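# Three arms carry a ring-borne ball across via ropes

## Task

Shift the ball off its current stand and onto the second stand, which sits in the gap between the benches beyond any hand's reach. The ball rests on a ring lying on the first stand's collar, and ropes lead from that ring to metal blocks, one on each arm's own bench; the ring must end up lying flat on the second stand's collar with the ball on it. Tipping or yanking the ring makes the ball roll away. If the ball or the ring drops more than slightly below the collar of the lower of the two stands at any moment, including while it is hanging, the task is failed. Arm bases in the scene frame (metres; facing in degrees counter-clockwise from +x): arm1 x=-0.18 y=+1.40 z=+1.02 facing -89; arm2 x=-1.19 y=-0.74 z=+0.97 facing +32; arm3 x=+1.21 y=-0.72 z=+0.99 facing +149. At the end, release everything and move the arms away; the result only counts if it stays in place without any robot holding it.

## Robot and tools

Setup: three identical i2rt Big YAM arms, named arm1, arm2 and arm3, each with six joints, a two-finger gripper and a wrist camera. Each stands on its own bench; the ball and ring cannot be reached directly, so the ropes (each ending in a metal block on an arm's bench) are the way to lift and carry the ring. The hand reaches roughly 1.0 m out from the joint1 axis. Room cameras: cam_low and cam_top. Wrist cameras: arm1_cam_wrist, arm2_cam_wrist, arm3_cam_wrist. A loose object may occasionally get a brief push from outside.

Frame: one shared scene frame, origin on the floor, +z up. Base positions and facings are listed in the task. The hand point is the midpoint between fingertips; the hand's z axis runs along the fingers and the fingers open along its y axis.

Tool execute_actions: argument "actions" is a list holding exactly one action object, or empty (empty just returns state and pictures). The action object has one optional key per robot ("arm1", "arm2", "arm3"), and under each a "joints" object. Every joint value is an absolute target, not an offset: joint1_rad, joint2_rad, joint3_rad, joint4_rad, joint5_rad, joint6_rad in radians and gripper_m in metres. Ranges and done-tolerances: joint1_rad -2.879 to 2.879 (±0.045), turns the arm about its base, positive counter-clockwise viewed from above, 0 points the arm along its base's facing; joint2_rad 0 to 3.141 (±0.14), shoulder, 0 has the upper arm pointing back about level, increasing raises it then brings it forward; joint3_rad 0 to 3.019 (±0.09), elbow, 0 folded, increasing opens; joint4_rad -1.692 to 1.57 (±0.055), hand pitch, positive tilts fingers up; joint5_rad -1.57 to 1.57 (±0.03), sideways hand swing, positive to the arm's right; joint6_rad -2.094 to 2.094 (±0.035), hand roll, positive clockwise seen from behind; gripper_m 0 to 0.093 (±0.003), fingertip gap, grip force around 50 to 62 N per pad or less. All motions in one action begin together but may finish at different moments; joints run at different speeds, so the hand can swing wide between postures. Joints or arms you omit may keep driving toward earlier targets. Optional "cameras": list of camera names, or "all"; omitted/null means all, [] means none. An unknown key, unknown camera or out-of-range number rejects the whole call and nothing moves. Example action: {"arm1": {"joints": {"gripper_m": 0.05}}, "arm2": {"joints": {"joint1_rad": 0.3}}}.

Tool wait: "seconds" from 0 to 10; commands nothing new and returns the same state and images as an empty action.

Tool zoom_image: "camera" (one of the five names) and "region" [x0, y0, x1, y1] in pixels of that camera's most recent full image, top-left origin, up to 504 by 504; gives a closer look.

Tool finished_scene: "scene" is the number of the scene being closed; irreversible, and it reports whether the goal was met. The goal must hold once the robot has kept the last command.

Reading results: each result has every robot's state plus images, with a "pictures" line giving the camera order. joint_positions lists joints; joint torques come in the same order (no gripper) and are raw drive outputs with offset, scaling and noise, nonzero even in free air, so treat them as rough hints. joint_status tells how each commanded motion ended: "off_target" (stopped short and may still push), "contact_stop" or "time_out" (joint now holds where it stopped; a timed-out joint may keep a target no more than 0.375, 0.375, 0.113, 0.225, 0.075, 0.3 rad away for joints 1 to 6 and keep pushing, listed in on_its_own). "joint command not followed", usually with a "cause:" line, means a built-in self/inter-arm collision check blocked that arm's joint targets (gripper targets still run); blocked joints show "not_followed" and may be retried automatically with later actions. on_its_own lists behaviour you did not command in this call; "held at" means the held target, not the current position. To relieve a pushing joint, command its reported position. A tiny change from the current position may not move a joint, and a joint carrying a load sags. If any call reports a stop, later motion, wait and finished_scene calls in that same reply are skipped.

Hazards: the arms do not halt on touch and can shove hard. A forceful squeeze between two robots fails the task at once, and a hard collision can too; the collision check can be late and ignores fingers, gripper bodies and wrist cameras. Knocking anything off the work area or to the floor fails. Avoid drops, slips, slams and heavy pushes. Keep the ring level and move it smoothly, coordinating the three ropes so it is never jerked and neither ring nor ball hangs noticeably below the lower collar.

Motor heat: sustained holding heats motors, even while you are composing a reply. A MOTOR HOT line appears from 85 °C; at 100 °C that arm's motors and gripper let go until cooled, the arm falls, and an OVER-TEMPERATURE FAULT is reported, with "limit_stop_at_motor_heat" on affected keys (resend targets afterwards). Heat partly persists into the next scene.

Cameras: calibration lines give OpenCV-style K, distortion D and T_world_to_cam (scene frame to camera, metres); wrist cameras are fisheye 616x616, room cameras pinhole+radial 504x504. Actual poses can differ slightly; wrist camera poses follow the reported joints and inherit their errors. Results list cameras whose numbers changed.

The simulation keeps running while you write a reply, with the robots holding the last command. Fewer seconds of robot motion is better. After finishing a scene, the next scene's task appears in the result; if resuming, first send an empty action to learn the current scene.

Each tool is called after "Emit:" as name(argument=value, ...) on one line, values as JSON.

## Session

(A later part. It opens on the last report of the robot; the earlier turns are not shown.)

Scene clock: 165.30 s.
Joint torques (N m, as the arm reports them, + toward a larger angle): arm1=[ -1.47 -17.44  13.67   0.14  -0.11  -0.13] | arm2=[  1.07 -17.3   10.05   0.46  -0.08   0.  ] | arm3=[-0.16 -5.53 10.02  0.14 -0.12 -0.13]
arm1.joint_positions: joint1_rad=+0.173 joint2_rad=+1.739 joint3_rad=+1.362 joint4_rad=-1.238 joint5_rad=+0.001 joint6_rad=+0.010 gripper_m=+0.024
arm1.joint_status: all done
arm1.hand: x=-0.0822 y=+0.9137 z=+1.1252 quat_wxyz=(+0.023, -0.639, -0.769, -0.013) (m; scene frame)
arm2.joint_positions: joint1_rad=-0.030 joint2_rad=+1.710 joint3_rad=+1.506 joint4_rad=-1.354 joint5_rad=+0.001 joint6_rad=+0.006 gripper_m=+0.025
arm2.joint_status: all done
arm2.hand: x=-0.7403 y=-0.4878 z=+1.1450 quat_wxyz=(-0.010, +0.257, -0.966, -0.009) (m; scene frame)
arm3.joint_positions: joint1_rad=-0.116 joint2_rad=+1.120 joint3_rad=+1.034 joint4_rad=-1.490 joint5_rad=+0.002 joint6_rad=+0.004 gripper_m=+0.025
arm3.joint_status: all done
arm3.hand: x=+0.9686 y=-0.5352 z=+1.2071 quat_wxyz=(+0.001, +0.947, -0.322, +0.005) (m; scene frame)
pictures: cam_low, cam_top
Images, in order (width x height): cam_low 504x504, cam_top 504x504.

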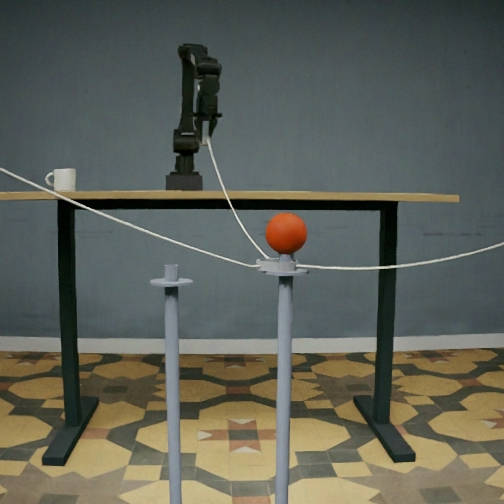

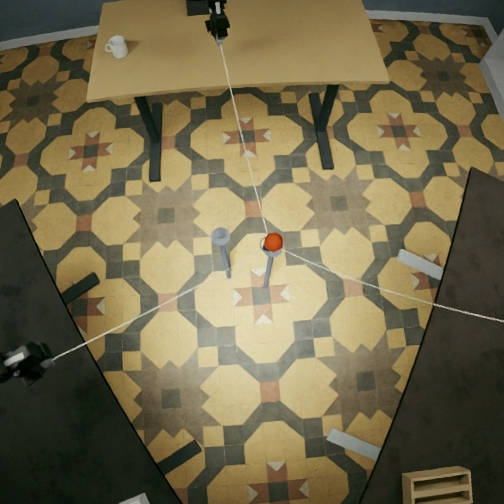

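Emit:
execute_actions(actions=[{"arm1":{"joints":{"joint3_rad":1.47}},"arm3":{"joints":{"joint3_rad":1.17,"joint4_rad":-1.62}}}], cameras=["cam_low","cam_top"])

Scene clock: 171.73 s.
Joint torques (N m, as the arm reports them, + toward a larger angle): arm1=[ -1.41 -17.82  13.33   0.2   -0.11  -0.14] | arm2=[  0.93 -17.    10.14   0.43  -0.07  -0.01] | arm3=[-0.13 -5.35 13.4  -0.03 -0.11 -0.14]
arm1.joint_positions: joint1_rad=+0.173 joint2_rad=+1.739 joint3_rad=+1.410 joint4_rad=-1.238 joint5_rad=+0.001 joint6_rad=+0.010 gripper_m=+0.024
arm1.joint_status: all done
arm1.hand: x=-0.0786 y=+0.8960 z=+1.1416 quat_wxyz=(+0.005, -0.639, -0.769, +0.001) (m; scene frame)
arm2.joint_positions: joint1_rad=-0.030 joint2_rad=+1.710 joint3_rad=+1.506 joint4_rad=-1.354 joint5_rad=+0.001 joint6_rad=+0.006 gripper_m=+0.025
arm2.joint_status: not commanded
arm2.hand: x=-0.7403 y=-0.4878 z=+1.1450 quat_wxyz=(-0.010, +0.257, -0.966, -0.009) (m; scene frame)
arm3.joint_positions: joint1_rad=-0.116 joint2_rad=+1.121 joint3_rad=+1.108 joint4_rad=-1.607 joint5_rad=+0.002 joint6_rad=+0.004 gripper_m=+0.025
arm3.joint_status: all done
arm3.hand: x=+0.9757 y=-0.5406 z=+1.2352 quat_wxyz=(+0.008, +0.947, -0.321, +0.026) (m; scene frame)
pictures: cam_low, cam_top
Images, in order (width x height): cam_low 504x504, cam_top 504x504.

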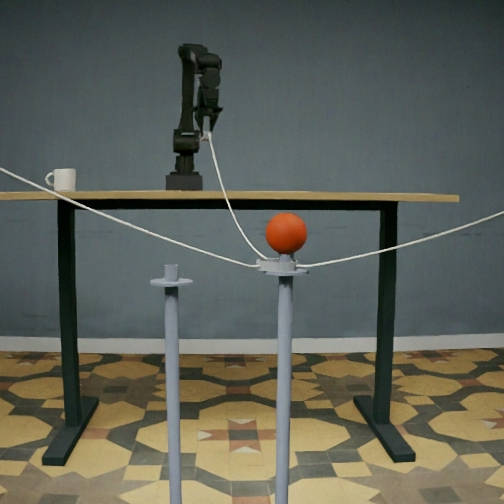

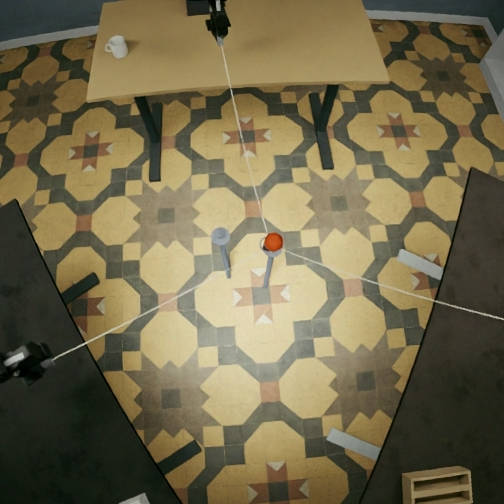

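Emit:
execute_actions(actions=[{"arm2":{"joints":{"joint2_rad":1.655}},"arm3":{"joints":{"joint2_rad":1.04}}}], cameras=["cam_low","cam_top"])

Scene clock: 177.10 s.
Joint torques (N m, as the arm reports them, + toward a larger angle): arm1=[ -1.48 -17.91  13.35   0.17  -0.11  -0.14] | arm2=[  0.97 -16.52  10.18   0.43  -0.07  -0.02] | arm3=[-0.28 -5.45 13.67  0.19 -0.1  -0.12]
arm1.joint_positions: joint1_rad=+0.173 joint2_rad=+1.739 joint3_rad=+1.410 joint4_rad=-1.238 joint5_rad=+0.001 joint6_rad=+0.010 gripper_m=+0.024
arm1.joint_status: not commanded
arm1.hand: x=-0.0786 y=+0.8960 z=+1.1416 quat_wxyz=(+0.005, -0.639, -0.769, +0.001) (m; scene frame)
arm2.joint_positions: joint1_rad=-0.030 joint2_rad=+1.683 joint3_rad=+1.506 joint4_rad=-1.354 joint5_rad=+0.001 joint6_rad=+0.006 gripper_m=+0.025
arm2.joint_status: all done
arm2.hand: x=-0.7415 y=-0.4887 z=+1.1586 quat_wxyz=(-0.023, +0.257, -0.966, -0.012) (m; scene frame)
arm3.joint_positions: joint1_rad=-0.116 joint2_rad=+1.050 joint3_rad=+1.108 joint4_rad=-1.607 joint5_rad=+0.002 joint6_rad=+0.004 gripper_m=+0.025
arm3.joint_status: all done
arm3.hand: x=+0.9830 y=-0.5462 z=+1.2541 quat_wxyz=(-0.003, +0.947, -0.322, -0.008) (m; scene frame)
pictures: cam_low, cam_top
Images, in order (width x height): cam_low 504x504, cam_top 504x504.

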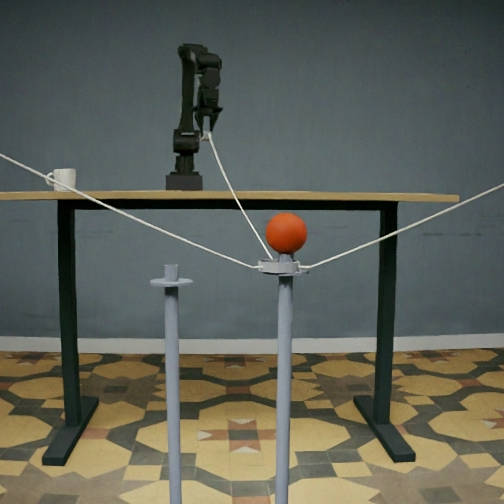

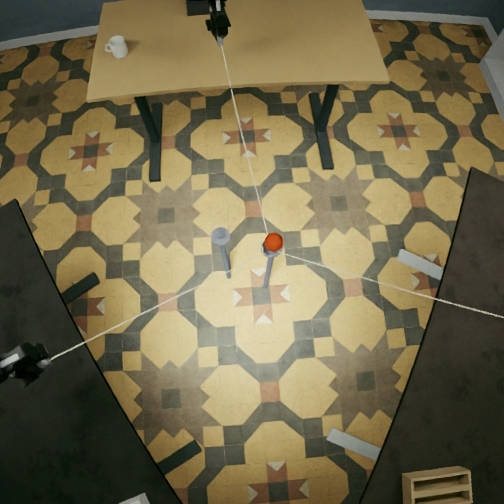

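Emit:
execute_actions(actions=[{"arm1":{"joints":{"joint2_rad":1.68}},"arm2":{"joints":{"joint2_rad":1.625,"joint4_rad":-1.29}},"arm3":{"joints":{"joint2_rad":0.99,"joint4_rad":-1.66}}}], cameras=["cam_low","cam_top"])

Emit:
zoom_image(camera="cam_low", region=[140,200,340,320])

Emit:
zoom_image(camera="cam_top", region=[190,200,310,300])

Scene clock: 185.23 s.
Joint torques (N m, as the arm reports them, + toward a larger angle): arm1=[ -1.39 -21.56  13.43   0.24  -0.11  -0.14] | arm2=[  1.17 -16.46  10.26   1.8   -0.07   0.  ] | arm3=[ 0.06 -5.84 13.62  0.01 -0.1  -0.15]
arm1.joint_positions: joint1_rad=+0.173 joint2_rad=+1.718 joint3_rad=+1.410 joint4_rad=-1.238 joint5_rad=+0.001 joint6_rad=+0.010 gripper_m=+0.024
arm1.joint_status: all done
arm1.hand: x=-0.0785 y=+0.8959 z=+1.1519 quat_wxyz=(-0.003, -0.639, -0.769, +0.008) (m; scene frame)
arm2.joint_positions: joint1_rad=-0.030 joint2_rad=+1.656 joint3_rad=+1.506 joint4_rad=-1.304 joint5_rad=+0.001 joint6_rad=+0.006 gripper_m=+0.025
arm2.joint_status: all done
arm2.hand: x=-0.7323 y=-0.4835 z=+1.1731 quat_wxyz=(-0.060, +0.256, -0.965, -0.022) (m; scene frame)
arm3.joint_positions: joint1_rad=-0.116 joint2_rad=+1.007 joint3_rad=+1.108 joint4_rad=-1.643 joint5_rad=+0.002 joint6_rad=+0.004 gripper_m=+0.025
arm3.joint_status: all done
arm3.hand: x=+0.9949 y=-0.5552 z=+1.2645 quat_wxyz=(-0.004, +0.947, -0.322, -0.011) (m; scene frame)
pictures: cam_low, cam_top
Images, in order (width x height): cam_low 504x504, cam_top 504x504.

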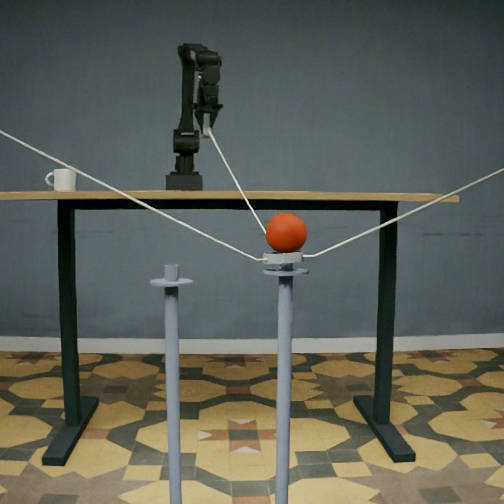

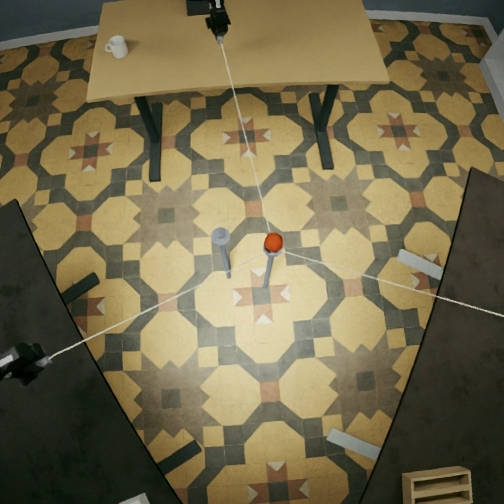

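Region (140, 200, 340, 320) of cam_low's 504x504 image, scaled by 2.520, with more detail than that image has; it fills the top 302 rows of this view, and the rest is white.

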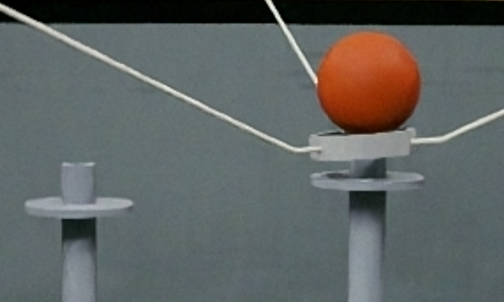

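Region (190, 200, 310, 300) of cam_top's 504x504 image, scaled by 4.200, with more detail than that image has.

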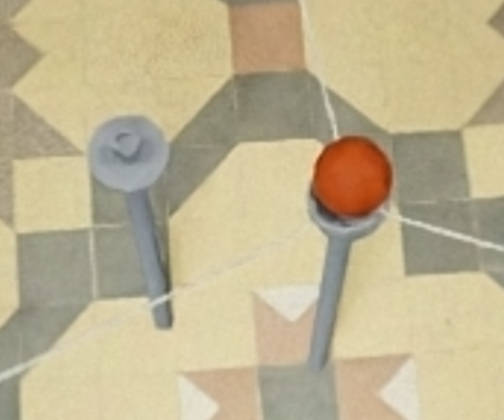

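Good. Continue to rise.

Emit:
execute_actions(actions=[{"arm1":{"joints":{"joint2_rad":1.645}},"arm2":{"joints":{"joint2_rad":1.59}},"arm3":{"joints":{"joint2_rad":0.95}}}], cameras=["cam_low"])

Emit:
execute_actions(actions=[{"arm1":{"joints":{"joint2_rad":1.61}},"arm2":{"joints":{"joint2_rad":1.555}},"arm3":{"joints":{"joint2_rad":0.91}}}], cameras=["cam_low","cam_top"])

Scene clock: 191.67 s.
Joint torques (N m, as the arm reports them, + toward a larger angle): arm1=[ -1.42 -20.87  13.59   0.33  -0.11  -0.14] | arm2=[  0.9  -16.82  10.23   1.83  -0.08  -0.01] | arm3=[-0.17 -5.33 13.63 -0.02 -0.13 -0.13]
arm1.joint_positions: joint1_rad=+0.173 joint2_rad=+1.680 joint3_rad=+1.410 joint4_rad=-1.238 joint5_rad=+0.001 joint6_rad=+0.010 gripper_m=+0.024
arm1.joint_status: all done
arm1.hand: x=-0.0784 y=+0.8962 z=+1.1707 quat_wxyz=(-0.018, -0.639, -0.769, +0.020) (m; scene frame)
arm2.joint_positions: joint1_rad=-0.030 joint2_rad=+1.623 joint3_rad=+1.506 joint4_rad=-1.299 joint5_rad=+0.001 joint6_rad=+0.006 gripper_m=+0.025
arm2.joint_status: all done
arm2.hand: x=-0.7337 y=-0.4846 z=+1.1902 quat_wxyz=(-0.078, +0.256, -0.963, -0.027) (m; scene frame)
arm3.joint_positions: joint1_rad=-0.116 joint2_rad=+0.971 joint3_rad=+1.108 joint4_rad=-1.643 joint5_rad=+0.002 joint6_rad=+0.004 gripper_m=+0.025
arm3.joint_status: all done
arm3.hand: x=+0.9992 y=-0.5585 z=+1.2731 quat_wxyz=(-0.010, +0.946, -0.322, -0.028) (m; scene frame)
pictures: cam_low
Images, in order (width x height): cam_low 504x504.

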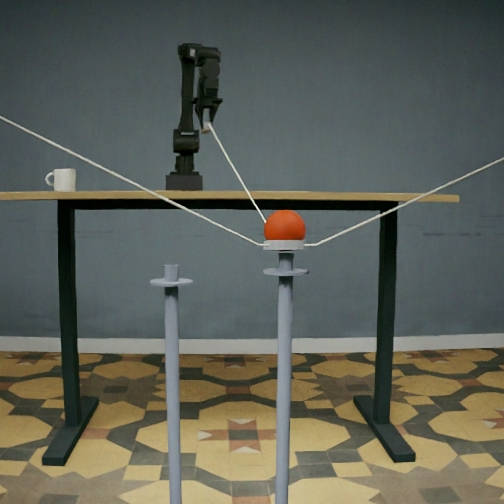

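Scene clock: 192.43 s.
Joint torques (N m, as the arm reports them, + toward a larger angle): arm1=[ -1.41 -20.64  13.67   0.39  -0.11  -0.14] | arm2=[  0.94 -16.46  10.59   1.69  -0.08  -0.02] | arm3=[ 0.   -5.31 13.74  0.09 -0.11 -0.14]
arm1.joint_positions: joint1_rad=+0.173 joint2_rad=+1.649 joint3_rad=+1.410 joint4_rad=-1.238 joint5_rad=+0.001 joint6_rad=+0.010 gripper_m=+0.024
arm1.joint_status: all done
arm1.hand: x=-0.0785 y=+0.8970 z=+1.1861 quat_wxyz=(-0.030, -0.639, -0.768, +0.030) (m; scene frame)
arm2.joint_positions: joint1_rad=-0.030 joint2_rad=+1.589 joint3_rad=+1.506 joint4_rad=-1.299 joint5_rad=+0.001 joint6_rad=+0.006 gripper_m=+0.025
arm2.joint_status: all done
arm2.hand: x=-0.7365 y=-0.4865 z=+1.2071 quat_wxyz=(-0.094, +0.255, -0.962, -0.032) (m; scene frame)
arm3.joint_positions: joint1_rad=-0.116 joint2_rad=+0.933 joint3_rad=+1.108 joint4_rad=-1.643 joint5_rad=+0.002 joint6_rad=+0.004 gripper_m=+0.025
arm3.joint_status: all done
arm3.hand: x=+1.0042 y=-0.5623 z=+1.2821 quat_wxyz=(-0.016, +0.946, -0.321, -0.047) (m; scene frame)
pictures: cam_low, cam_top
Images, in order (width x height): cam_low 504x504, cam_top 504x504.

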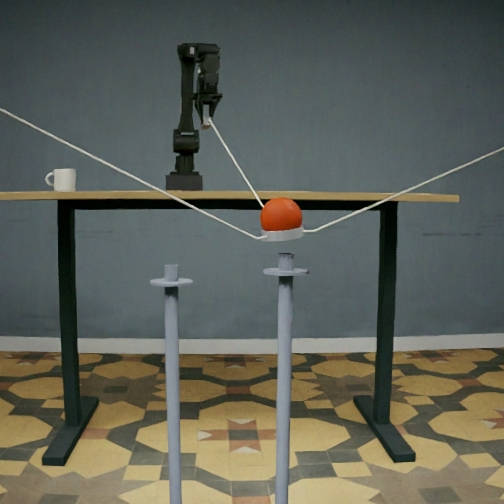

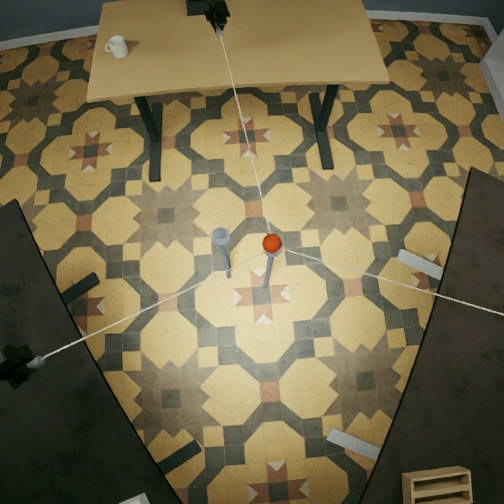

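Emit:
execute_actions(actions=[{"arm1":{"joints":{"joint1_rad":0.115,"joint2_rad":1.575,"joint3_rad":1.37}},"arm2":{"joints":{"joint1_rad":0.025,"joint2_rad":1.515,"joint3_rad":1.467}},"arm3":{"joints":{"joint1_rad":-0.095,"joint2_rad":1.02,"joint3_rad":1.21,"joint4_rad":-1.59}}}], cameras=["cam_low"])

Emit:
execute_actions(actions=[{"arm1":{"joints":{"joint1_rad":0.06,"joint2_rad":1.535,"joint3_rad":1.333}},"arm2":{"joints":{"joint1_rad":0.08,"joint2_rad":1.472,"joint3_rad":1.428}},"arm3":{"joints":{"joint1_rad":-0.075,"joint2_rad":1.10,"joint3_rad":1.255,"joint4_rad":-1.55}}}], cameras=["cam_low","cam_top"])

Scene clock: 230.37 s.
Joint torques (N m, as the arm reports them, + toward a larger angle): arm1=[ -1.6  -19.73   8.9    0.39  -0.1   -0.14] | arm2=[  1.3  -15.3    8.48   1.69  -0.09  -0.01] | arm3=[ 0.05 -6.51 13.95  0.54 -0.11 -0.13]
arm1.joint_positions: joint1_rad=+0.111 joint2_rad=+1.610 joint3_rad=+1.370 joint4_rad=-1.238 joint5_rad=+0.001 joint6_rad=+0.010 gripper_m=+0.024
arm1.joint_status: all done
arm1.hand: x=-0.1119 y=+0.9065 z=+1.1897 quat_wxyz=(-0.029, -0.662, -0.748, +0.031) (m; scene frame)
arm2.joint_positions: joint1_rad=+0.028 joint2_rad=+1.552 joint3_rad=+1.468 joint4_rad=-1.296 joint5_rad=+0.001 joint6_rad=+0.006 gripper_m=+0.025
arm2.joint_status: all done
arm2.hand: x=-0.7637 y=-0.4679 z=+1.2096 quat_wxyz=(-0.095, +0.283, -0.954, -0.035) (m; scene frame)
arm3.joint_positions: joint1_rad=-0.104 joint2_rad=+1.042 joint3_rad=+1.144 joint4_rad=-1.587 joint5_rad=+0.002 joint6_rad=+0.004 gripper_m=+0.025
arm3.joint_status: all done
arm3.hand: x=+0.9715 y=-0.5419 z=+1.2706 quat_wxyz=(-0.013, +0.948, -0.316, -0.039) (m; scene frame)
pictures: cam_low
Images, in order (width x height): cam_low 504x504.

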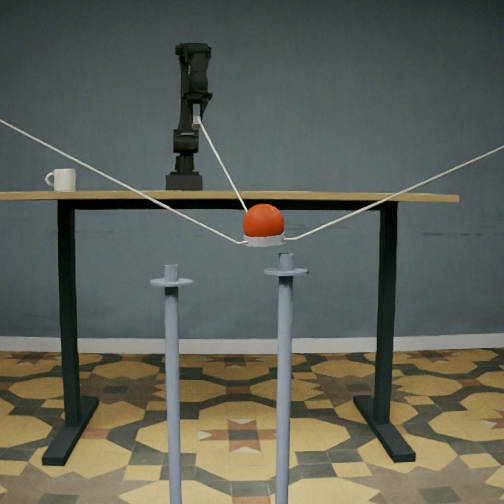

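Scene clock: 231.20 s.
Joint torques (N m, as the arm reports them, + toward a larger angle): arm1=[ -1.78 -19.44   9.12   0.36  -0.09  -0.14] | arm2=[  1.35 -14.76   8.68   1.64  -0.08   0.  ] | arm3=[-0.08 -7.25 14.07  0.63 -0.1  -0.13]
arm1.joint_positions: joint1_rad=+0.060 joint2_rad=+1.575 joint3_rad=+1.330 joint4_rad=-1.238 joint5_rad=+0.001 joint6_rad=+0.010 gripper_m=+0.024
arm1.joint_status: all done
arm1.hand: x=-0.1385 y=+0.9187 z=+1.1905 quat_wxyz=(-0.026, -0.681, -0.731, +0.030) (m; scene frame)
arm2.joint_positions: joint1_rad=+0.082 joint2_rad=+1.507 joint3_rad=+1.426 joint4_rad=-1.294 joint5_rad=+0.001 joint6_rad=+0.006 gripper_m=+0.025
arm2.joint_status: all done
arm2.hand: x=-0.7923 y=-0.4552 z=+1.2133 quat_wxyz=(-0.096, +0.308, -0.946, -0.038) (m; scene frame)
arm3.joint_positions: joint1_rad=-0.082 joint2_rad=+1.115 joint3_rad=+1.188 joint4_rad=-1.548 joint5_rad=+0.002 joint6_rad=+0.004 gripper_m=+0.025
arm3.joint_status: all done
arm3.hand: x=+0.9433 y=-0.5295 z=+1.2683 quat_wxyz=(-0.014, +0.951, -0.305, -0.044) (m; scene frame)
pictures: cam_low, cam_top
Images, in order (width x height): cam_low 504x504, cam_top 504x504.

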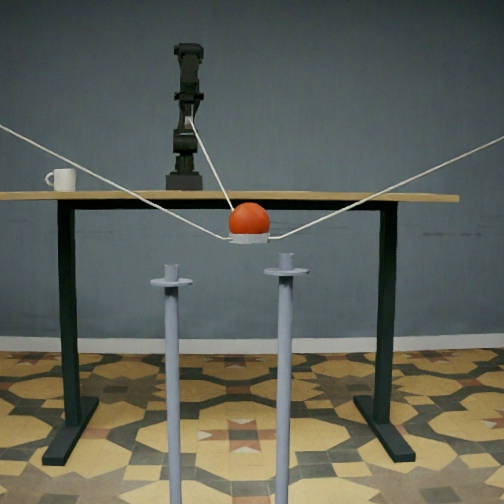

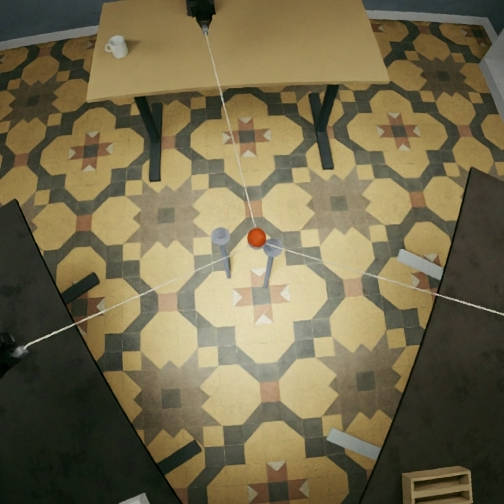

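Emit:
execute_actions(actions=[{"arm1":{"joints":{"joint1_rad":0.005,"joint2_rad":1.497,"joint3_rad":1.295}},"arm2":{"joints":{"joint1_rad":0.135,"joint2_rad":1.43,"joint3_rad":1.388}},"arm3":{"joints":{"joint1_rad":-0.05,"joint2_rad":1.175,"joint3_rad":1.305,"joint4_rad":-1.515}}}], cameras=[])

Emit:
execute_actions(actions=[{"arm1":{"joints":{"joint1_rad":-0.05,"joint2_rad":1.46,"joint3_rad":1.258}},"arm2":{"joints":{"joint1_rad":0.19,"joint2_rad":1.39,"joint3_rad":1.349}},"arm3":{"joints":{"joint1_rad":-0.03,"joint2_rad":1.25,"joint3_rad":1.35,"joint4_rad":-1.485}}}], cameras=["cam_low"])

Emit:
execute_actions(actions=[{"arm1":{"joints":{"joint1_rad":-0.12,"joint2_rad":1.432,"joint3_rad":1.232}},"arm2":{"joints":{"joint1_rad":0.255,"joint2_rad":1.358,"joint3_rad":1.322}},"arm3":{"joints":{"joint1_rad":-0.02,"joint2_rad":1.33,"joint3_rad":1.412,"joint4_rad":-1.468}}}], cameras=[])

Emit:
execute_actions(actions=[{"arm1":{"joints":{"joint1_rad":-0.19,"joint2_rad":1.41,"joint3_rad":1.212}},"arm2":{"joints":{"joint1_rad":0.32,"joint2_rad":1.332,"joint3_rad":1.30}},"arm3":{"joints":{"joint1_rad":-0.01,"joint2_rad":1.41,"joint3_rad":1.476,"joint4_rad":-1.452}}}], cameras=["cam_low","cam_top"])

Scene clock: 246.70 s.
Joint torques (N m, as the arm reports them, + toward a larger angle): arm1=[ -1.91 -18.69   9.05   0.39  -0.07  -0.13] | arm2=[  1.45 -14.21   8.94   1.68  -0.08   0.  ] | arm3=[-0.19 -8.31 14.16  0.63 -0.11 -0.14]
arm1.joint_positions: joint1_rad=+0.005 joint2_rad=+1.534 joint3_rad=+1.294 joint4_rad=-1.238 joint5_rad=+0.000 joint6_rad=+0.010 gripper_m=+0.024
arm1.joint_status: all done
arm1.hand: x=-0.1653 y=+0.9313 z=+1.1952 quat_wxyz=(-0.027, -0.701, -0.712, +0.033) (m; scene frame)
arm2.joint_positions: joint1_rad=+0.136 joint2_rad=+1.464 joint3_rad=+1.386 joint4_rad=-1.294 joint5_rad=+0.001 joint6_rad=+0.006 gripper_m=+0.025
arm2.joint_status: all done
arm2.hand: x=-0.8207 y=-0.4441 z=+1.2161 quat_wxyz=(-0.097, +0.334, -0.937, -0.041) (m; scene frame)
arm3.joint_positions: joint1_rad=-0.057 joint2_rad=+1.190 joint3_rad=+1.238 joint4_rad=-1.513 joint5_rad=+0.002 joint6_rad=+0.004 gripper_m=+0.025
arm3.joint_status: all done
arm3.hand: x=+0.9130 y=-0.5190 z=+1.2657 quat_wxyz=(-0.015, +0.955, -0.293, -0.049) (m; scene frame)
pictures: none
No camera images: the call's "cameras" was empty. Leave "cameras" out to get every camera's image.

Scene clock: 247.53 s.
Joint torques (N m, as the arm reports them, + toward a larger angle): arm1=[ -1.93 -17.75   9.04   0.37  -0.03  -0.13] | arm2=[  1.22 -13.87   8.72   1.62  -0.07  -0.01] | arm3=[-0.28 -9.55 14.15  0.58 -0.11 -0.13]
arm1.joint_positions: joint1_rad=-0.049 joint2_rad=+1.497 joint3_rad=+1.256 joint4_rad=-1.238 joint5_rad=-0.001 joint6_rad=+0.009 gripper_m=+0.024
arm1.joint_status: all done
arm1.hand: x=-0.1900 y=+0.9457 z=+1.1970 quat_wxyz=(-0.026, -0.720, -0.693, +0.033) (m; scene frame)
arm2.joint_positions: joint1_rad=+0.189 joint2_rad=+1.424 joint3_rad=+1.347 joint4_rad=-1.293 joint5_rad=+0.001 joint6_rad=+0.006 gripper_m=+0.025
arm2.joint_status: all done
arm2.hand: x=-0.8484 y=-0.4350 z=+1.2176 quat_wxyz=(-0.098, +0.359, -0.927, -0.043) (m; scene frame)
arm3.joint_positions: joint1_rad=-0.037 joint2_rad=+1.266 joint3_rad=+1.284 joint4_rad=-1.483 joint5_rad=+0.002 joint6_rad=+0.004 gripper_m=+0.025
arm3.joint_status: all done
arm3.hand: x=+0.8845 y=-0.5088 z=+1.2591 quat_wxyz=(-0.015, +0.958, -0.284, -0.049) (m; scene frame)
pictures: cam_low
Images, in order (width x height): cam_low 504x504.

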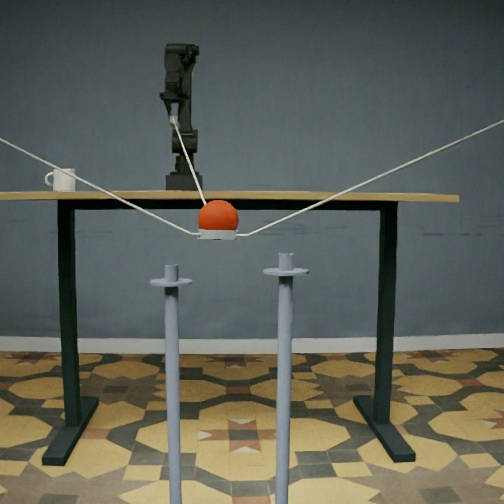

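Scene clock: 248.30 s.
Joint torques (N m, as the arm reports them, + toward a larger angle): arm1=[ -1.69 -17.16   9.04   0.39   0.    -0.12] | arm2=[  1.7  -13.39   8.71   1.58  -0.11  -0.02] | arm3=[ -0.12 -10.98  14.04   0.62  -0.1   -0.13]
arm1.joint_positions: joint1_rad=-0.121 joint2_rad=+1.470 joint3_rad=+1.231 joint4_rad=-1.238 joint5_rad=-0.002 joint6_rad=+0.008 gripper_m=+0.024
arm1.joint_status: all done
arm1.hand: x=-0.2214 y=+0.9574 z=+1.1994 quat_wxyz=(-0.027, -0.744, -0.667, +0.035) (m; scene frame)
arm2.joint_positions: joint1_rad=+0.256 joint2_rad=+1.393 joint3_rad=+1.320 joint4_rad=-1.293 joint5_rad=+0.001 joint6_rad=+0.006 gripper_m=+0.025
arm2.joint_status: all done
arm2.hand: x=-0.8775 y=-0.4211 z=+1.2199 quat_wxyz=(-0.099, +0.389, -0.915, -0.047) (m; scene frame)
arm3.joint_positions: joint1_rad=-0.030 joint2_rad=+1.345 joint3_rad=+1.347 joint4_rad=-1.465 joint5_rad=+0.002 joint6_rad=+0.004 gripper_m=+0.025
arm3.joint_status: all done
arm3.hand: x=+0.8571 y=-0.4947 z=+1.2555 quat_wxyz=(-0.015, +0.958, -0.280, -0.050) (m; scene frame)
pictures: none
No camera images: the call's "cameras" was empty. Leave "cameras" out to get every camera's image.

Scene clock: 249.17 s.
Joint torques (N m, as the arm reports them, + toward a larger angle): arm1=[ -1.94 -17.12   8.97   0.39   0.03  -0.11] | arm2=[  1.11 -12.74   8.69   1.63  -0.11  -0.01] | arm3=[ -0.13 -11.87  13.93   0.54  -0.11  -0.12]
arm1.joint_positions: joint1_rad=-0.189 joint2_rad=+1.448 joint3_rad=+1.212 joint4_rad=-1.238 joint5_rad=-0.002 joint6_rad=+0.007 gripper_m=+0.024
arm1.joint_status: all done
arm1.hand: x=-0.2499 y=+0.9689 z=+1.2010 quat_wxyz=(-0.026, -0.765, -0.642, +0.037) (m; scene frame)
arm2.joint_positions: joint1_rad=+0.319 joint2_rad=+1.367 joint3_rad=+1.299 joint4_rad=-1.293 joint5_rad=+0.002 joint6_rad=+0.006 gripper_m=+0.025
arm2.joint_status: all done
arm2.hand: x=-0.9043 y=-0.4088 z=+1.2217 quat_wxyz=(-0.100, +0.418, -0.902, -0.050) (m; scene frame)
arm3.joint_positions: joint1_rad=-0.019 joint2_rad=+1.427 joint3_rad=+1.411 joint4_rad=-1.449 joint5_rad=+0.002 joint6_rad=+0.004 gripper_m=+0.025
arm3.joint_status: all done
arm3.hand: x=+0.8283 y=-0.4822 z=+1.2490 quat_wxyz=(-0.014, +0.960, -0.275, -0.049) (m; scene frame)
pictures: cam_low, cam_top
Images, in order (width x height): cam_low 504x504, cam_top 504x504.

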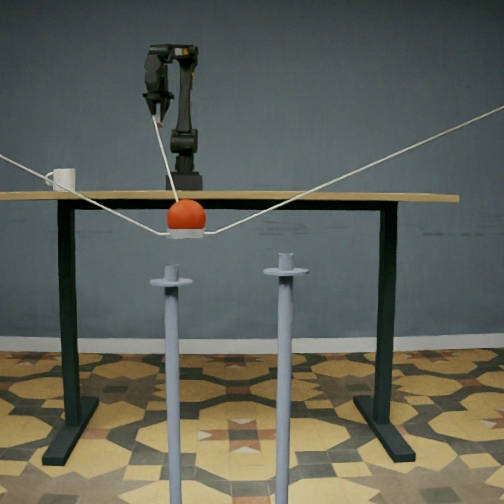

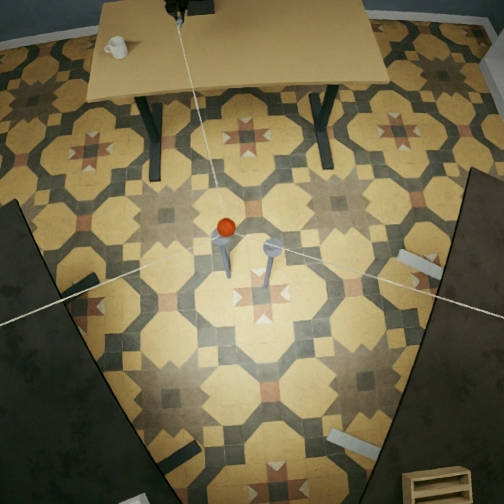

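Emit:
execute_actions(actions=[{"arm1":{"joints":{"joint1_rad":-0.26,"joint3_rad":1.19}},"arm2":{"joints":{"joint1_rad":0.38,"joint2_rad":1.31,"joint3_rad":1.265}},"arm3":{"joints":{"joint1_rad":0.0,"joint2_rad":1.49,"joint3_rad":1.53,"joint4_rad":-1.435}}}], cameras=["cam_low"])

Emit:
execute_actions(actions=[{"arm1":{"joints":{"joint2_rad":1.49}},"arm2":{"joints":{"joint3_rad":1.22}},"arm3":{"joints":{"joint2_rad":1.535}}}], cameras=["cam_low","cam_top"])

Scene clock: 261.07 s.
Joint torques (N m, as the arm reports them, + toward a larger angle): arm1=[ -1.89 -17.     8.97   0.38   0.07  -0.1 ] | arm2=[  1.5  -12.55   8.56   1.57  -0.13   0.01] | arm3=[ -0.6  -13.2   13.84   0.57  -0.1   -0.14]
arm1.joint_positions: joint1_rad=-0.258 joint2_rad=+1.447 joint3_rad=+1.189 joint4_rad=-1.238 joint5_rad=-0.003 joint6_rad=+0.006 gripper_m=+0.024
arm1.joint_status: all done
arm1.hand: x=-0.2776 y=+0.9826 z=+1.1930 quat_wxyz=(-0.019, -0.787, -0.616, +0.030) (m; scene frame)
arm2.joint_positions: joint1_rad=+0.377 joint2_rad=+1.347 joint3_rad=+1.264 joint4_rad=-1.293 joint5_rad=+0.003 joint6_rad=+0.006 gripper_m=+0.025
arm2.joint_status: all done
arm2.hand: x=-0.9314 y=-0.4021 z=+1.2152 quat_wxyz=(-0.092, +0.444, -0.890, -0.049) (m; scene frame)
arm3.joint_positions: joint1_rad=-0.010 joint2_rad=+1.507 joint3_rad=+1.467 joint4_rad=-1.432 joint5_rad=+0.002 joint6_rad=+0.004 gripper_m=+0.025
arm3.joint_status: all done
arm3.hand: x=+0.8018 y=-0.4711 z=+1.2367 quat_wxyz=(-0.013, +0.962, -0.271, -0.045) (m; scene frame)
pictures: cam_low
Images, in order (width x height): cam_low 504x504.

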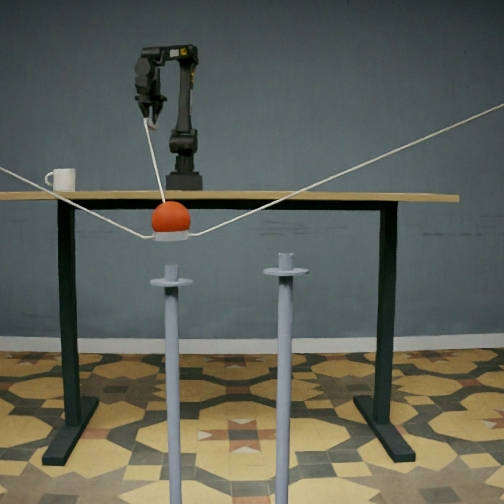

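Scene clock: 261.87 s.
Joint torques (N m, as the arm reports them, + toward a larger angle): arm1=[ -2.03 -14.72   8.72   0.24   0.07  -0.1 ] | arm2=[  1.52 -12.41   8.83   1.46  -0.11  -0.01] | arm3=[  0.07 -13.26  13.69   0.57  -0.13  -0.14]
arm1.joint_positions: joint1_rad=-0.258 joint2_rad=+1.500 joint3_rad=+1.189 joint4_rad=-1.238 joint5_rad=-0.003 joint6_rad=+0.006 gripper_m=+0.024
arm1.joint_status: all done
arm1.hand: x=-0.2782 y=+0.9812 z=+1.1713 quat_wxyz=(-0.002, -0.788, -0.616, +0.009) (m; scene frame)
arm2.joint_positions: joint1_rad=+0.377 joint2_rad=+1.341 joint3_rad=+1.217 joint4_rad=-1.293 joint5_rad=+0.003 joint6_rad=+0.006 gripper_m=+0.025
arm2.joint_status: all done
arm2.hand: x=-0.9397 y=-0.4131 z=+1.1972 quat_wxyz=(-0.074, +0.445, -0.892, -0.040) (m; scene frame)
arm3.joint_positions: joint1_rad=-0.010 joint2_rad=+1.546 joint3_rad=+1.467 joint4_rad=-1.432 joint5_rad=+0.002 joint6_rad=+0.004 gripper_m=+0.025
arm3.joint_status: all done
arm3.hand: x=+0.7980 y=-0.4688 z=+1.2191 quat_wxyz=(-0.008, +0.962, -0.271, -0.026) (m; scene frame)
pictures: cam_low, cam_top
Images, in order (width x height): cam_low 504x504, cam_top 504x504.

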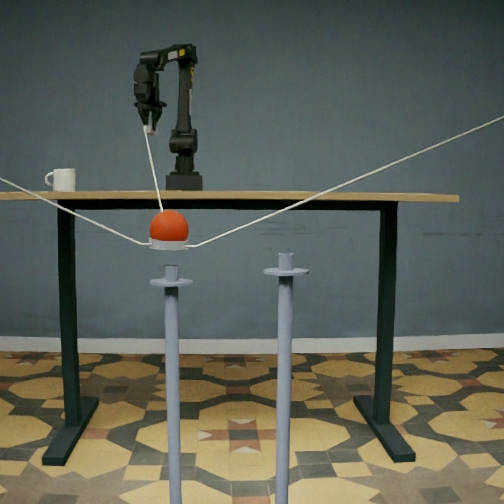

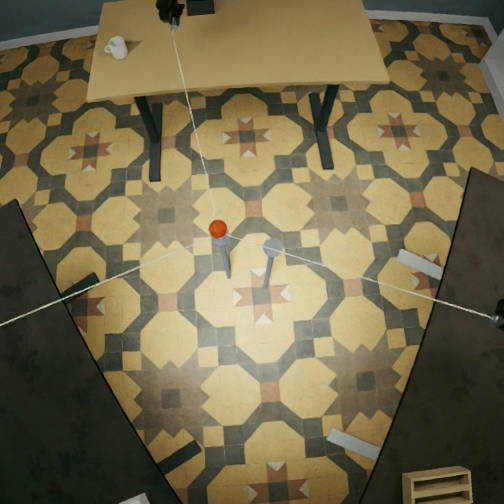

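Emit:
execute_actions(actions=[{"arm1":{"joints":{"joint3_rad":1.145}},"arm2":{"joints":{"joint2_rad":1.385}},"arm3":{"joints":{"joint2_rad":1.575}}}], cameras=["cam_low","cam_top"])

Emit:
zoom_image(camera="cam_top", region=[180,200,260,270])

Scene clock: 267.60 s.
Joint torques (N m, as the arm reports them, + toward a larger angle): arm1=[ -2.06 -14.7    8.63   0.14   0.07  -0.1 ] | arm2=[  1.37 -11.47   8.79   1.42  -0.15  -0.02] | arm3=[  0.08 -13.79  13.58   0.43  -0.12  -0.15]
arm1.joint_positions: joint1_rad=-0.258 joint2_rad=+1.500 joint3_rad=+1.142 joint4_rad=-1.238 joint5_rad=-0.003 joint6_rad=+0.006 gripper_m=+0.024
arm1.joint_status: all done
arm1.hand: x=-0.2743 y=+0.9982 z=+1.1545 quat_wxyz=(+0.012, -0.788, -0.616, -0.010) (m; scene frame)
arm2.joint_positions: joint1_rad=+0.377 joint2_rad=+1.392 joint3_rad=+1.217 joint4_rad=-1.293 joint5_rad=+0.003 joint6_rad=+0.006 gripper_m=+0.025
arm2.joint_status: all done
arm2.hand: x=-0.9371 y=-0.4094 z=+1.1772 quat_wxyz=(-0.051, +0.446, -0.893, -0.029) (m; scene frame)
arm3.joint_positions: joint1_rad=-0.010 joint2_rad=+1.586 joint3_rad=+1.467 joint4_rad=-1.432 joint5_rad=+0.002 joint6_rad=+0.004 gripper_m=+0.025
arm3.joint_status: all done
arm3.hand: x=+0.7949 y=-0.4669 z=+1.2010 quat_wxyz=(-0.002, +0.963, -0.271, -0.007) (m; scene frame)
pictures: cam_low, cam_top
Images, in order (width x height): cam_low 504x504, cam_top 504x504.

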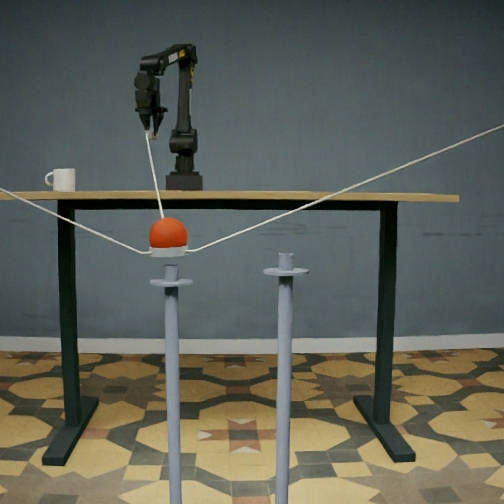

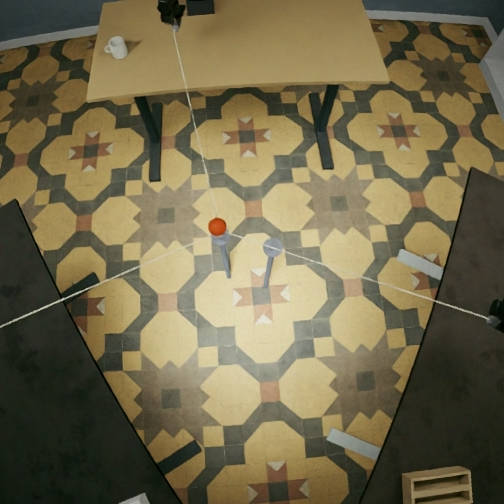

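Region (180, 200, 260, 270) of cam_top's 504x504 image, scaled by 6.300, with more detail than that image has; it fills the top 441 rows of this view, and the rest is white.

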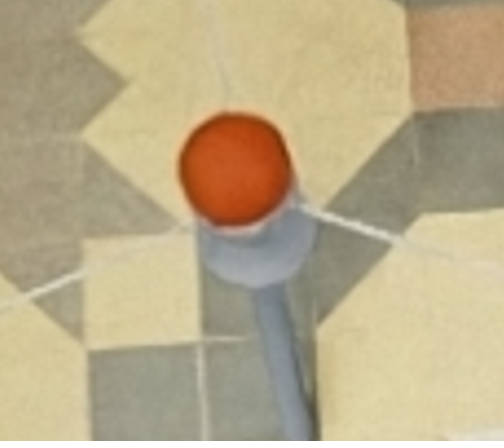

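Emit:
execute_actions(actions=[{"arm1":{"joints":{"joint2_rad":1.535,"joint4_rad":-1.2}},"arm2":{"joints":{"joint2_rad":1.43,"joint4_rad":-1.27}},"arm3":{"joints":{"joint3_rad":1.43}}}], cameras=["cam_low","cam_top"])

Emit:
zoom_image(camera="cam_top", region=[180,200,260,270])

Scene clock: 276.37 s.
Joint torques (N m, as the arm reports them, + toward a larger angle): arm1=[ -2.01 -14.73   8.5    0.8    0.07  -0.1 ] | arm2=[  1.94 -11.5    8.68   1.55  -0.14  -0.02] | arm3=[  0.09 -13.57   8.8    0.36  -0.11  -0.13]
arm1.joint_positions: joint1_rad=-0.258 joint2_rad=+1.541 joint3_rad=+1.142 joint4_rad=-1.203 joint5_rad=-0.003 joint6_rad=+0.006 gripper_m=+0.024
arm1.joint_status: all done
arm1.hand: x=-0.2763 y=+0.9904 z=+1.1380 quat_wxyz=(+0.014, -0.788, -0.616, -0.012) (m; scene frame)
arm2.joint_positions: joint1_rad=+0.377 joint2_rad=+1.433 joint3_rad=+1.217 joint4_rad=-1.278 joint5_rad=+0.003 joint6_rad=+0.006 gripper_m=+0.025
arm2.joint_status: all done
arm2.hand: x=-0.9332 y=-0.4039 z=+1.1609 quat_wxyz=(-0.040, +0.446, -0.894, -0.023) (m; scene frame)
arm3.joint_positions: joint1_rad=-0.010 joint2_rad=+1.586 joint3_rad=+1.428 joint4_rad=-1.431 joint5_rad=+0.002 joint6_rad=+0.004 gripper_m=+0.025
arm3.joint_status: all done
arm3.hand: x=+0.8045 y=-0.4728 z=+1.1863 quat_wxyz=(+0.003, +0.963, -0.271, +0.011) (m; scene frame)
pictures: cam_low, cam_top
Images, in order (width x height): cam_low 504x504, cam_top 504x504.

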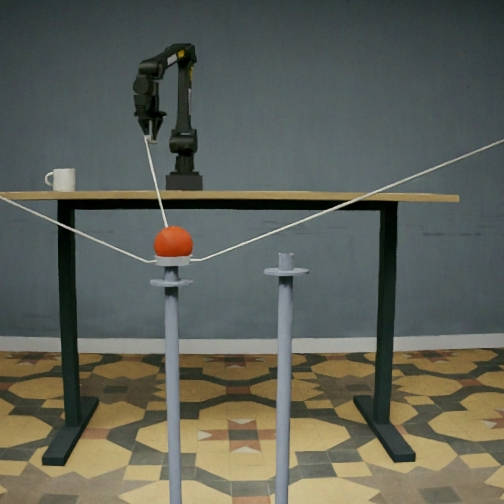

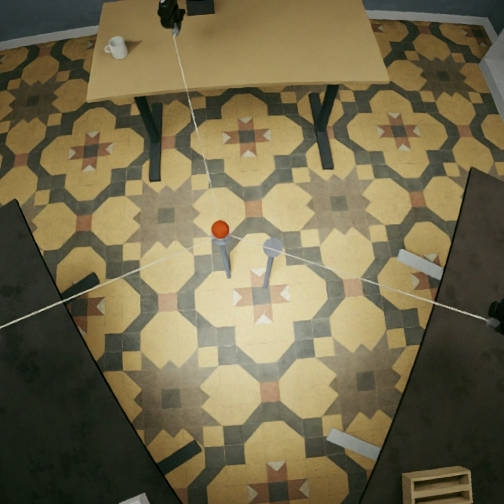

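Region (180, 200, 260, 270) of cam_top's 504x504 image, scaled by 6.300, with more detail than that image has; it fills the top 441 rows of this view, and the rest is white.

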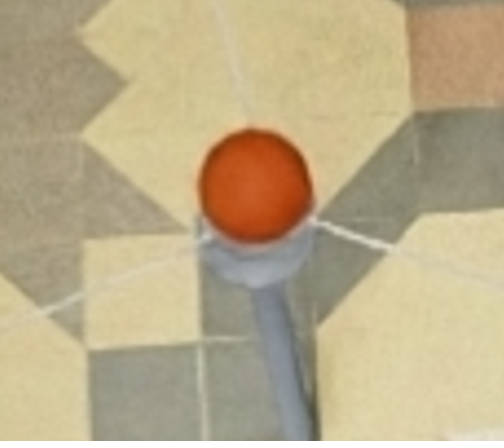

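Emit:
execute_actions(actions=[{"arm1":{"joints":{"joint2_rad":1.565,"joint4_rad":-1.16}},"arm2":{"joints":{"joint2_rad":1.46}},"arm3":{"joints":{"joint2_rad":1.605}}}], cameras=["cam_low"])

Emit:
execute_actions(actions=[{"arm1":{"joints":{"joint2_rad":1.60,"joint4_rad":-1.13}},"arm2":{"joints":{"joint2_rad":1.50,"joint4_rad":-1.25}},"arm3":{"joints":{"joint2_rad":1.64,"joint4_rad":-1.40}}}], cameras=["cam_low","cam_top"])

Scene clock: 284.67 s.
Joint torques (N m, as the arm reports them, + toward a larger angle): arm1=[ -2.14 -14.71   8.41   1.07   0.07  -0.1 ] | arm2=[  1.7  -11.16   8.42   1.48  -0.13  -0.01] | arm3=[ -0.1  -13.03   8.8    0.32  -0.11  -0.14]
arm1.joint_positions: joint1_rad=-0.258 joint2_rad=+1.564 joint3_rad=+1.142 joint4_rad=-1.169 joint5_rad=-0.003 joint6_rad=+0.006 gripper_m=+0.024
arm1.joint_status: all done
arm1.hand: x=-0.2783 y=+0.9826 z=+1.1283 quat_wxyz=(+0.011, -0.788, -0.616, -0.008) (m; scene frame)
arm2.joint_positions: joint1_rad=+0.377 joint2_rad=+1.453 joint3_rad=+1.217 joint4_rad=-1.278 joint5_rad=+0.003 joint6_rad=+0.006 gripper_m=+0.025
arm2.joint_status: all done
arm2.hand: x=-0.9325 y=-0.4029 z=+1.1526 quat_wxyz=(-0.031, +0.447, -0.894, -0.018) (m; scene frame)
arm3.joint_positions: joint1_rad=-0.010 joint2_rad=+1.605 joint3_rad=+1.428 joint4_rad=-1.431 joint5_rad=+0.002 joint6_rad=+0.004 gripper_m=+0.025
arm3.joint_status: all done
arm3.hand: x=+0.8035 y=-0.4722 z=+1.1779 quat_wxyz=(+0.005, +0.962, -0.271, +0.020) (m; scene frame)
pictures: cam_low
Images, in order (width x height): cam_low 504x504.

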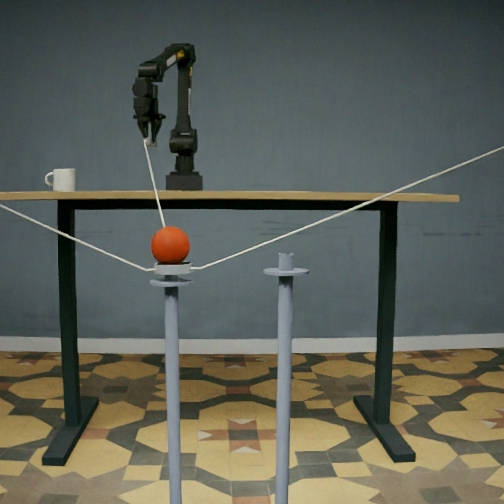

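Scene clock: 285.37 s.
Joint torques (N m, as the arm reports them, + toward a larger angle): arm1=[ -1.91 -15.05   8.25   1.21   0.07  -0.1 ] | arm2=[  1.55 -11.15   8.68   1.84  -0.12   0.  ] | arm3=[  0.07 -13.27   8.69   0.82  -0.11  -0.14]
arm1.joint_positions: joint1_rad=-0.258 joint2_rad=+1.601 joint3_rad=+1.142 joint4_rad=-1.142 joint5_rad=-0.003 joint6_rad=+0.006 gripper_m=+0.024
arm1.joint_status: all done
arm1.hand: x=-0.2798 y=+0.9775 z=+1.1131 quat_wxyz=(+0.014, -0.788, -0.616, -0.012) (m; scene frame)
arm2.joint_positions: joint1_rad=+0.377 joint2_rad=+1.496 joint3_rad=+1.217 joint4_rad=-1.265 joint5_rad=+0.002 joint6_rad=+0.006 gripper_m=+0.025
arm2.joint_status: all done
arm2.hand: x=-0.9297 y=-0.3987 z=+1.1354 quat_wxyz=(-0.017, +0.447, -0.894, -0.012) (m; scene frame)
arm3.joint_positions: joint1_rad=-0.010 joint2_rad=+1.641 joint3_rad=+1.428 joint4_rad=-1.410 joint5_rad=+0.002 joint6_rad=+0.004 gripper_m=+0.025
arm3.joint_status: all done
arm3.hand: x=+0.7974 y=-0.4685 z=+1.1613 quat_wxyz=(+0.007, +0.962, -0.271, +0.027) (m; scene frame)
pictures: cam_low, cam_top
Images, in order (width x height): cam_low 504x504, cam_top 504x504.

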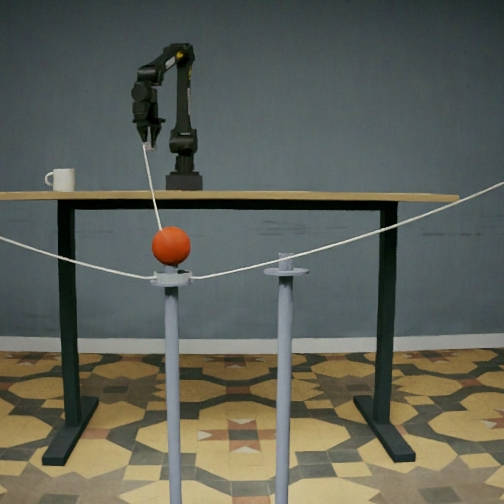

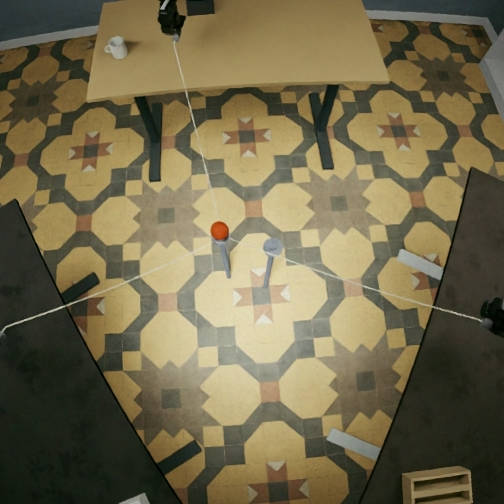

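Emit:
execute_actions(actions=[{"arm1":{"joints":{"joint2_rad":1.945,"joint3_rad":1.31,"joint4_rad":-0.88}},"arm2":{"joints":{"joint2_rad":1.865,"joint3_rad":1.26,"joint4_rad":-0.92}},"arm3":{"joints":{"joint2_rad":2.03,"joint3_rad":1.52,"joint4_rad":-1.03}}}], cameras=["cam_low","cam_top"])

Scene clock: 295.13 s.
Joint torques (N m, as the arm reports them, + toward a larger angle): arm1=[ -2.1  -22.01   9.86   1.33   0.06  -0.1 ] | arm2=[  2.07 -17.41   9.69   1.69  -0.1   -0.01] | arm3=[ -0.24 -18.68   9.34   0.95  -0.11  -0.13]
arm1.joint_positions: joint1_rad=-0.258 joint2_rad=+1.970 joint3_rad=+1.273 joint4_rad=-0.895 joint5_rad=-0.003 joint6_rad=+0.006 gripper_m=+0.024
arm1.joint_status: all done
arm1.hand: x=-0.3005 y=+0.8977 z=+0.9825 quat_wxyz=(+0.011, -0.788, -0.616, -0.008) (m; scene frame)
arm2.joint_positions: joint1_rad=+0.377 joint2_rad=+1.892 joint3_rad=+1.224 joint4_rad=-0.936 joint5_rad=+0.002 joint6_rad=+0.006 gripper_m=+0.025
arm2.joint_status: all done
arm2.hand: x=-0.8919 y=-0.3456 z=+0.9603 quat_wxyz=(+0.009, +0.447, -0.894, +0.002) (m; scene frame)
arm3.joint_positions: joint1_rad=-0.010 joint2_rad=+2.046 joint3_rad=+1.495 joint4_rad=-1.040 joint5_rad=+0.002 joint6_rad=+0.004 gripper_m=+0.025
arm3.joint_status: all done
arm3.hand: x=+0.7131 y=-0.4176 z=+0.9741 quat_wxyz=(+0.003, +0.963, -0.271, +0.012) (m; scene frame)
pictures: cam_low, cam_top
Images, in order (width x height): cam_low 504x504, cam_top 504x504.

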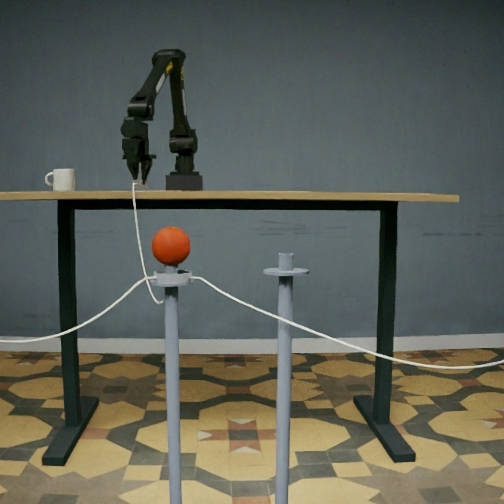

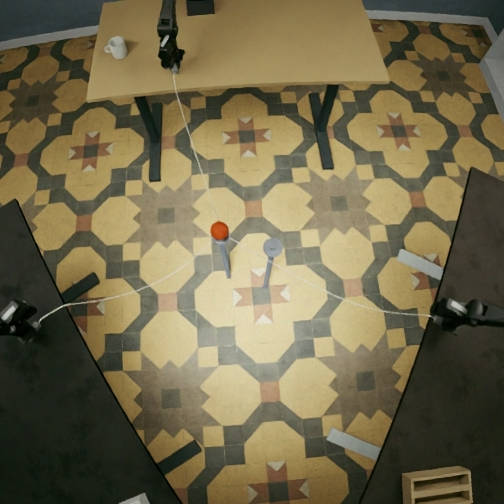

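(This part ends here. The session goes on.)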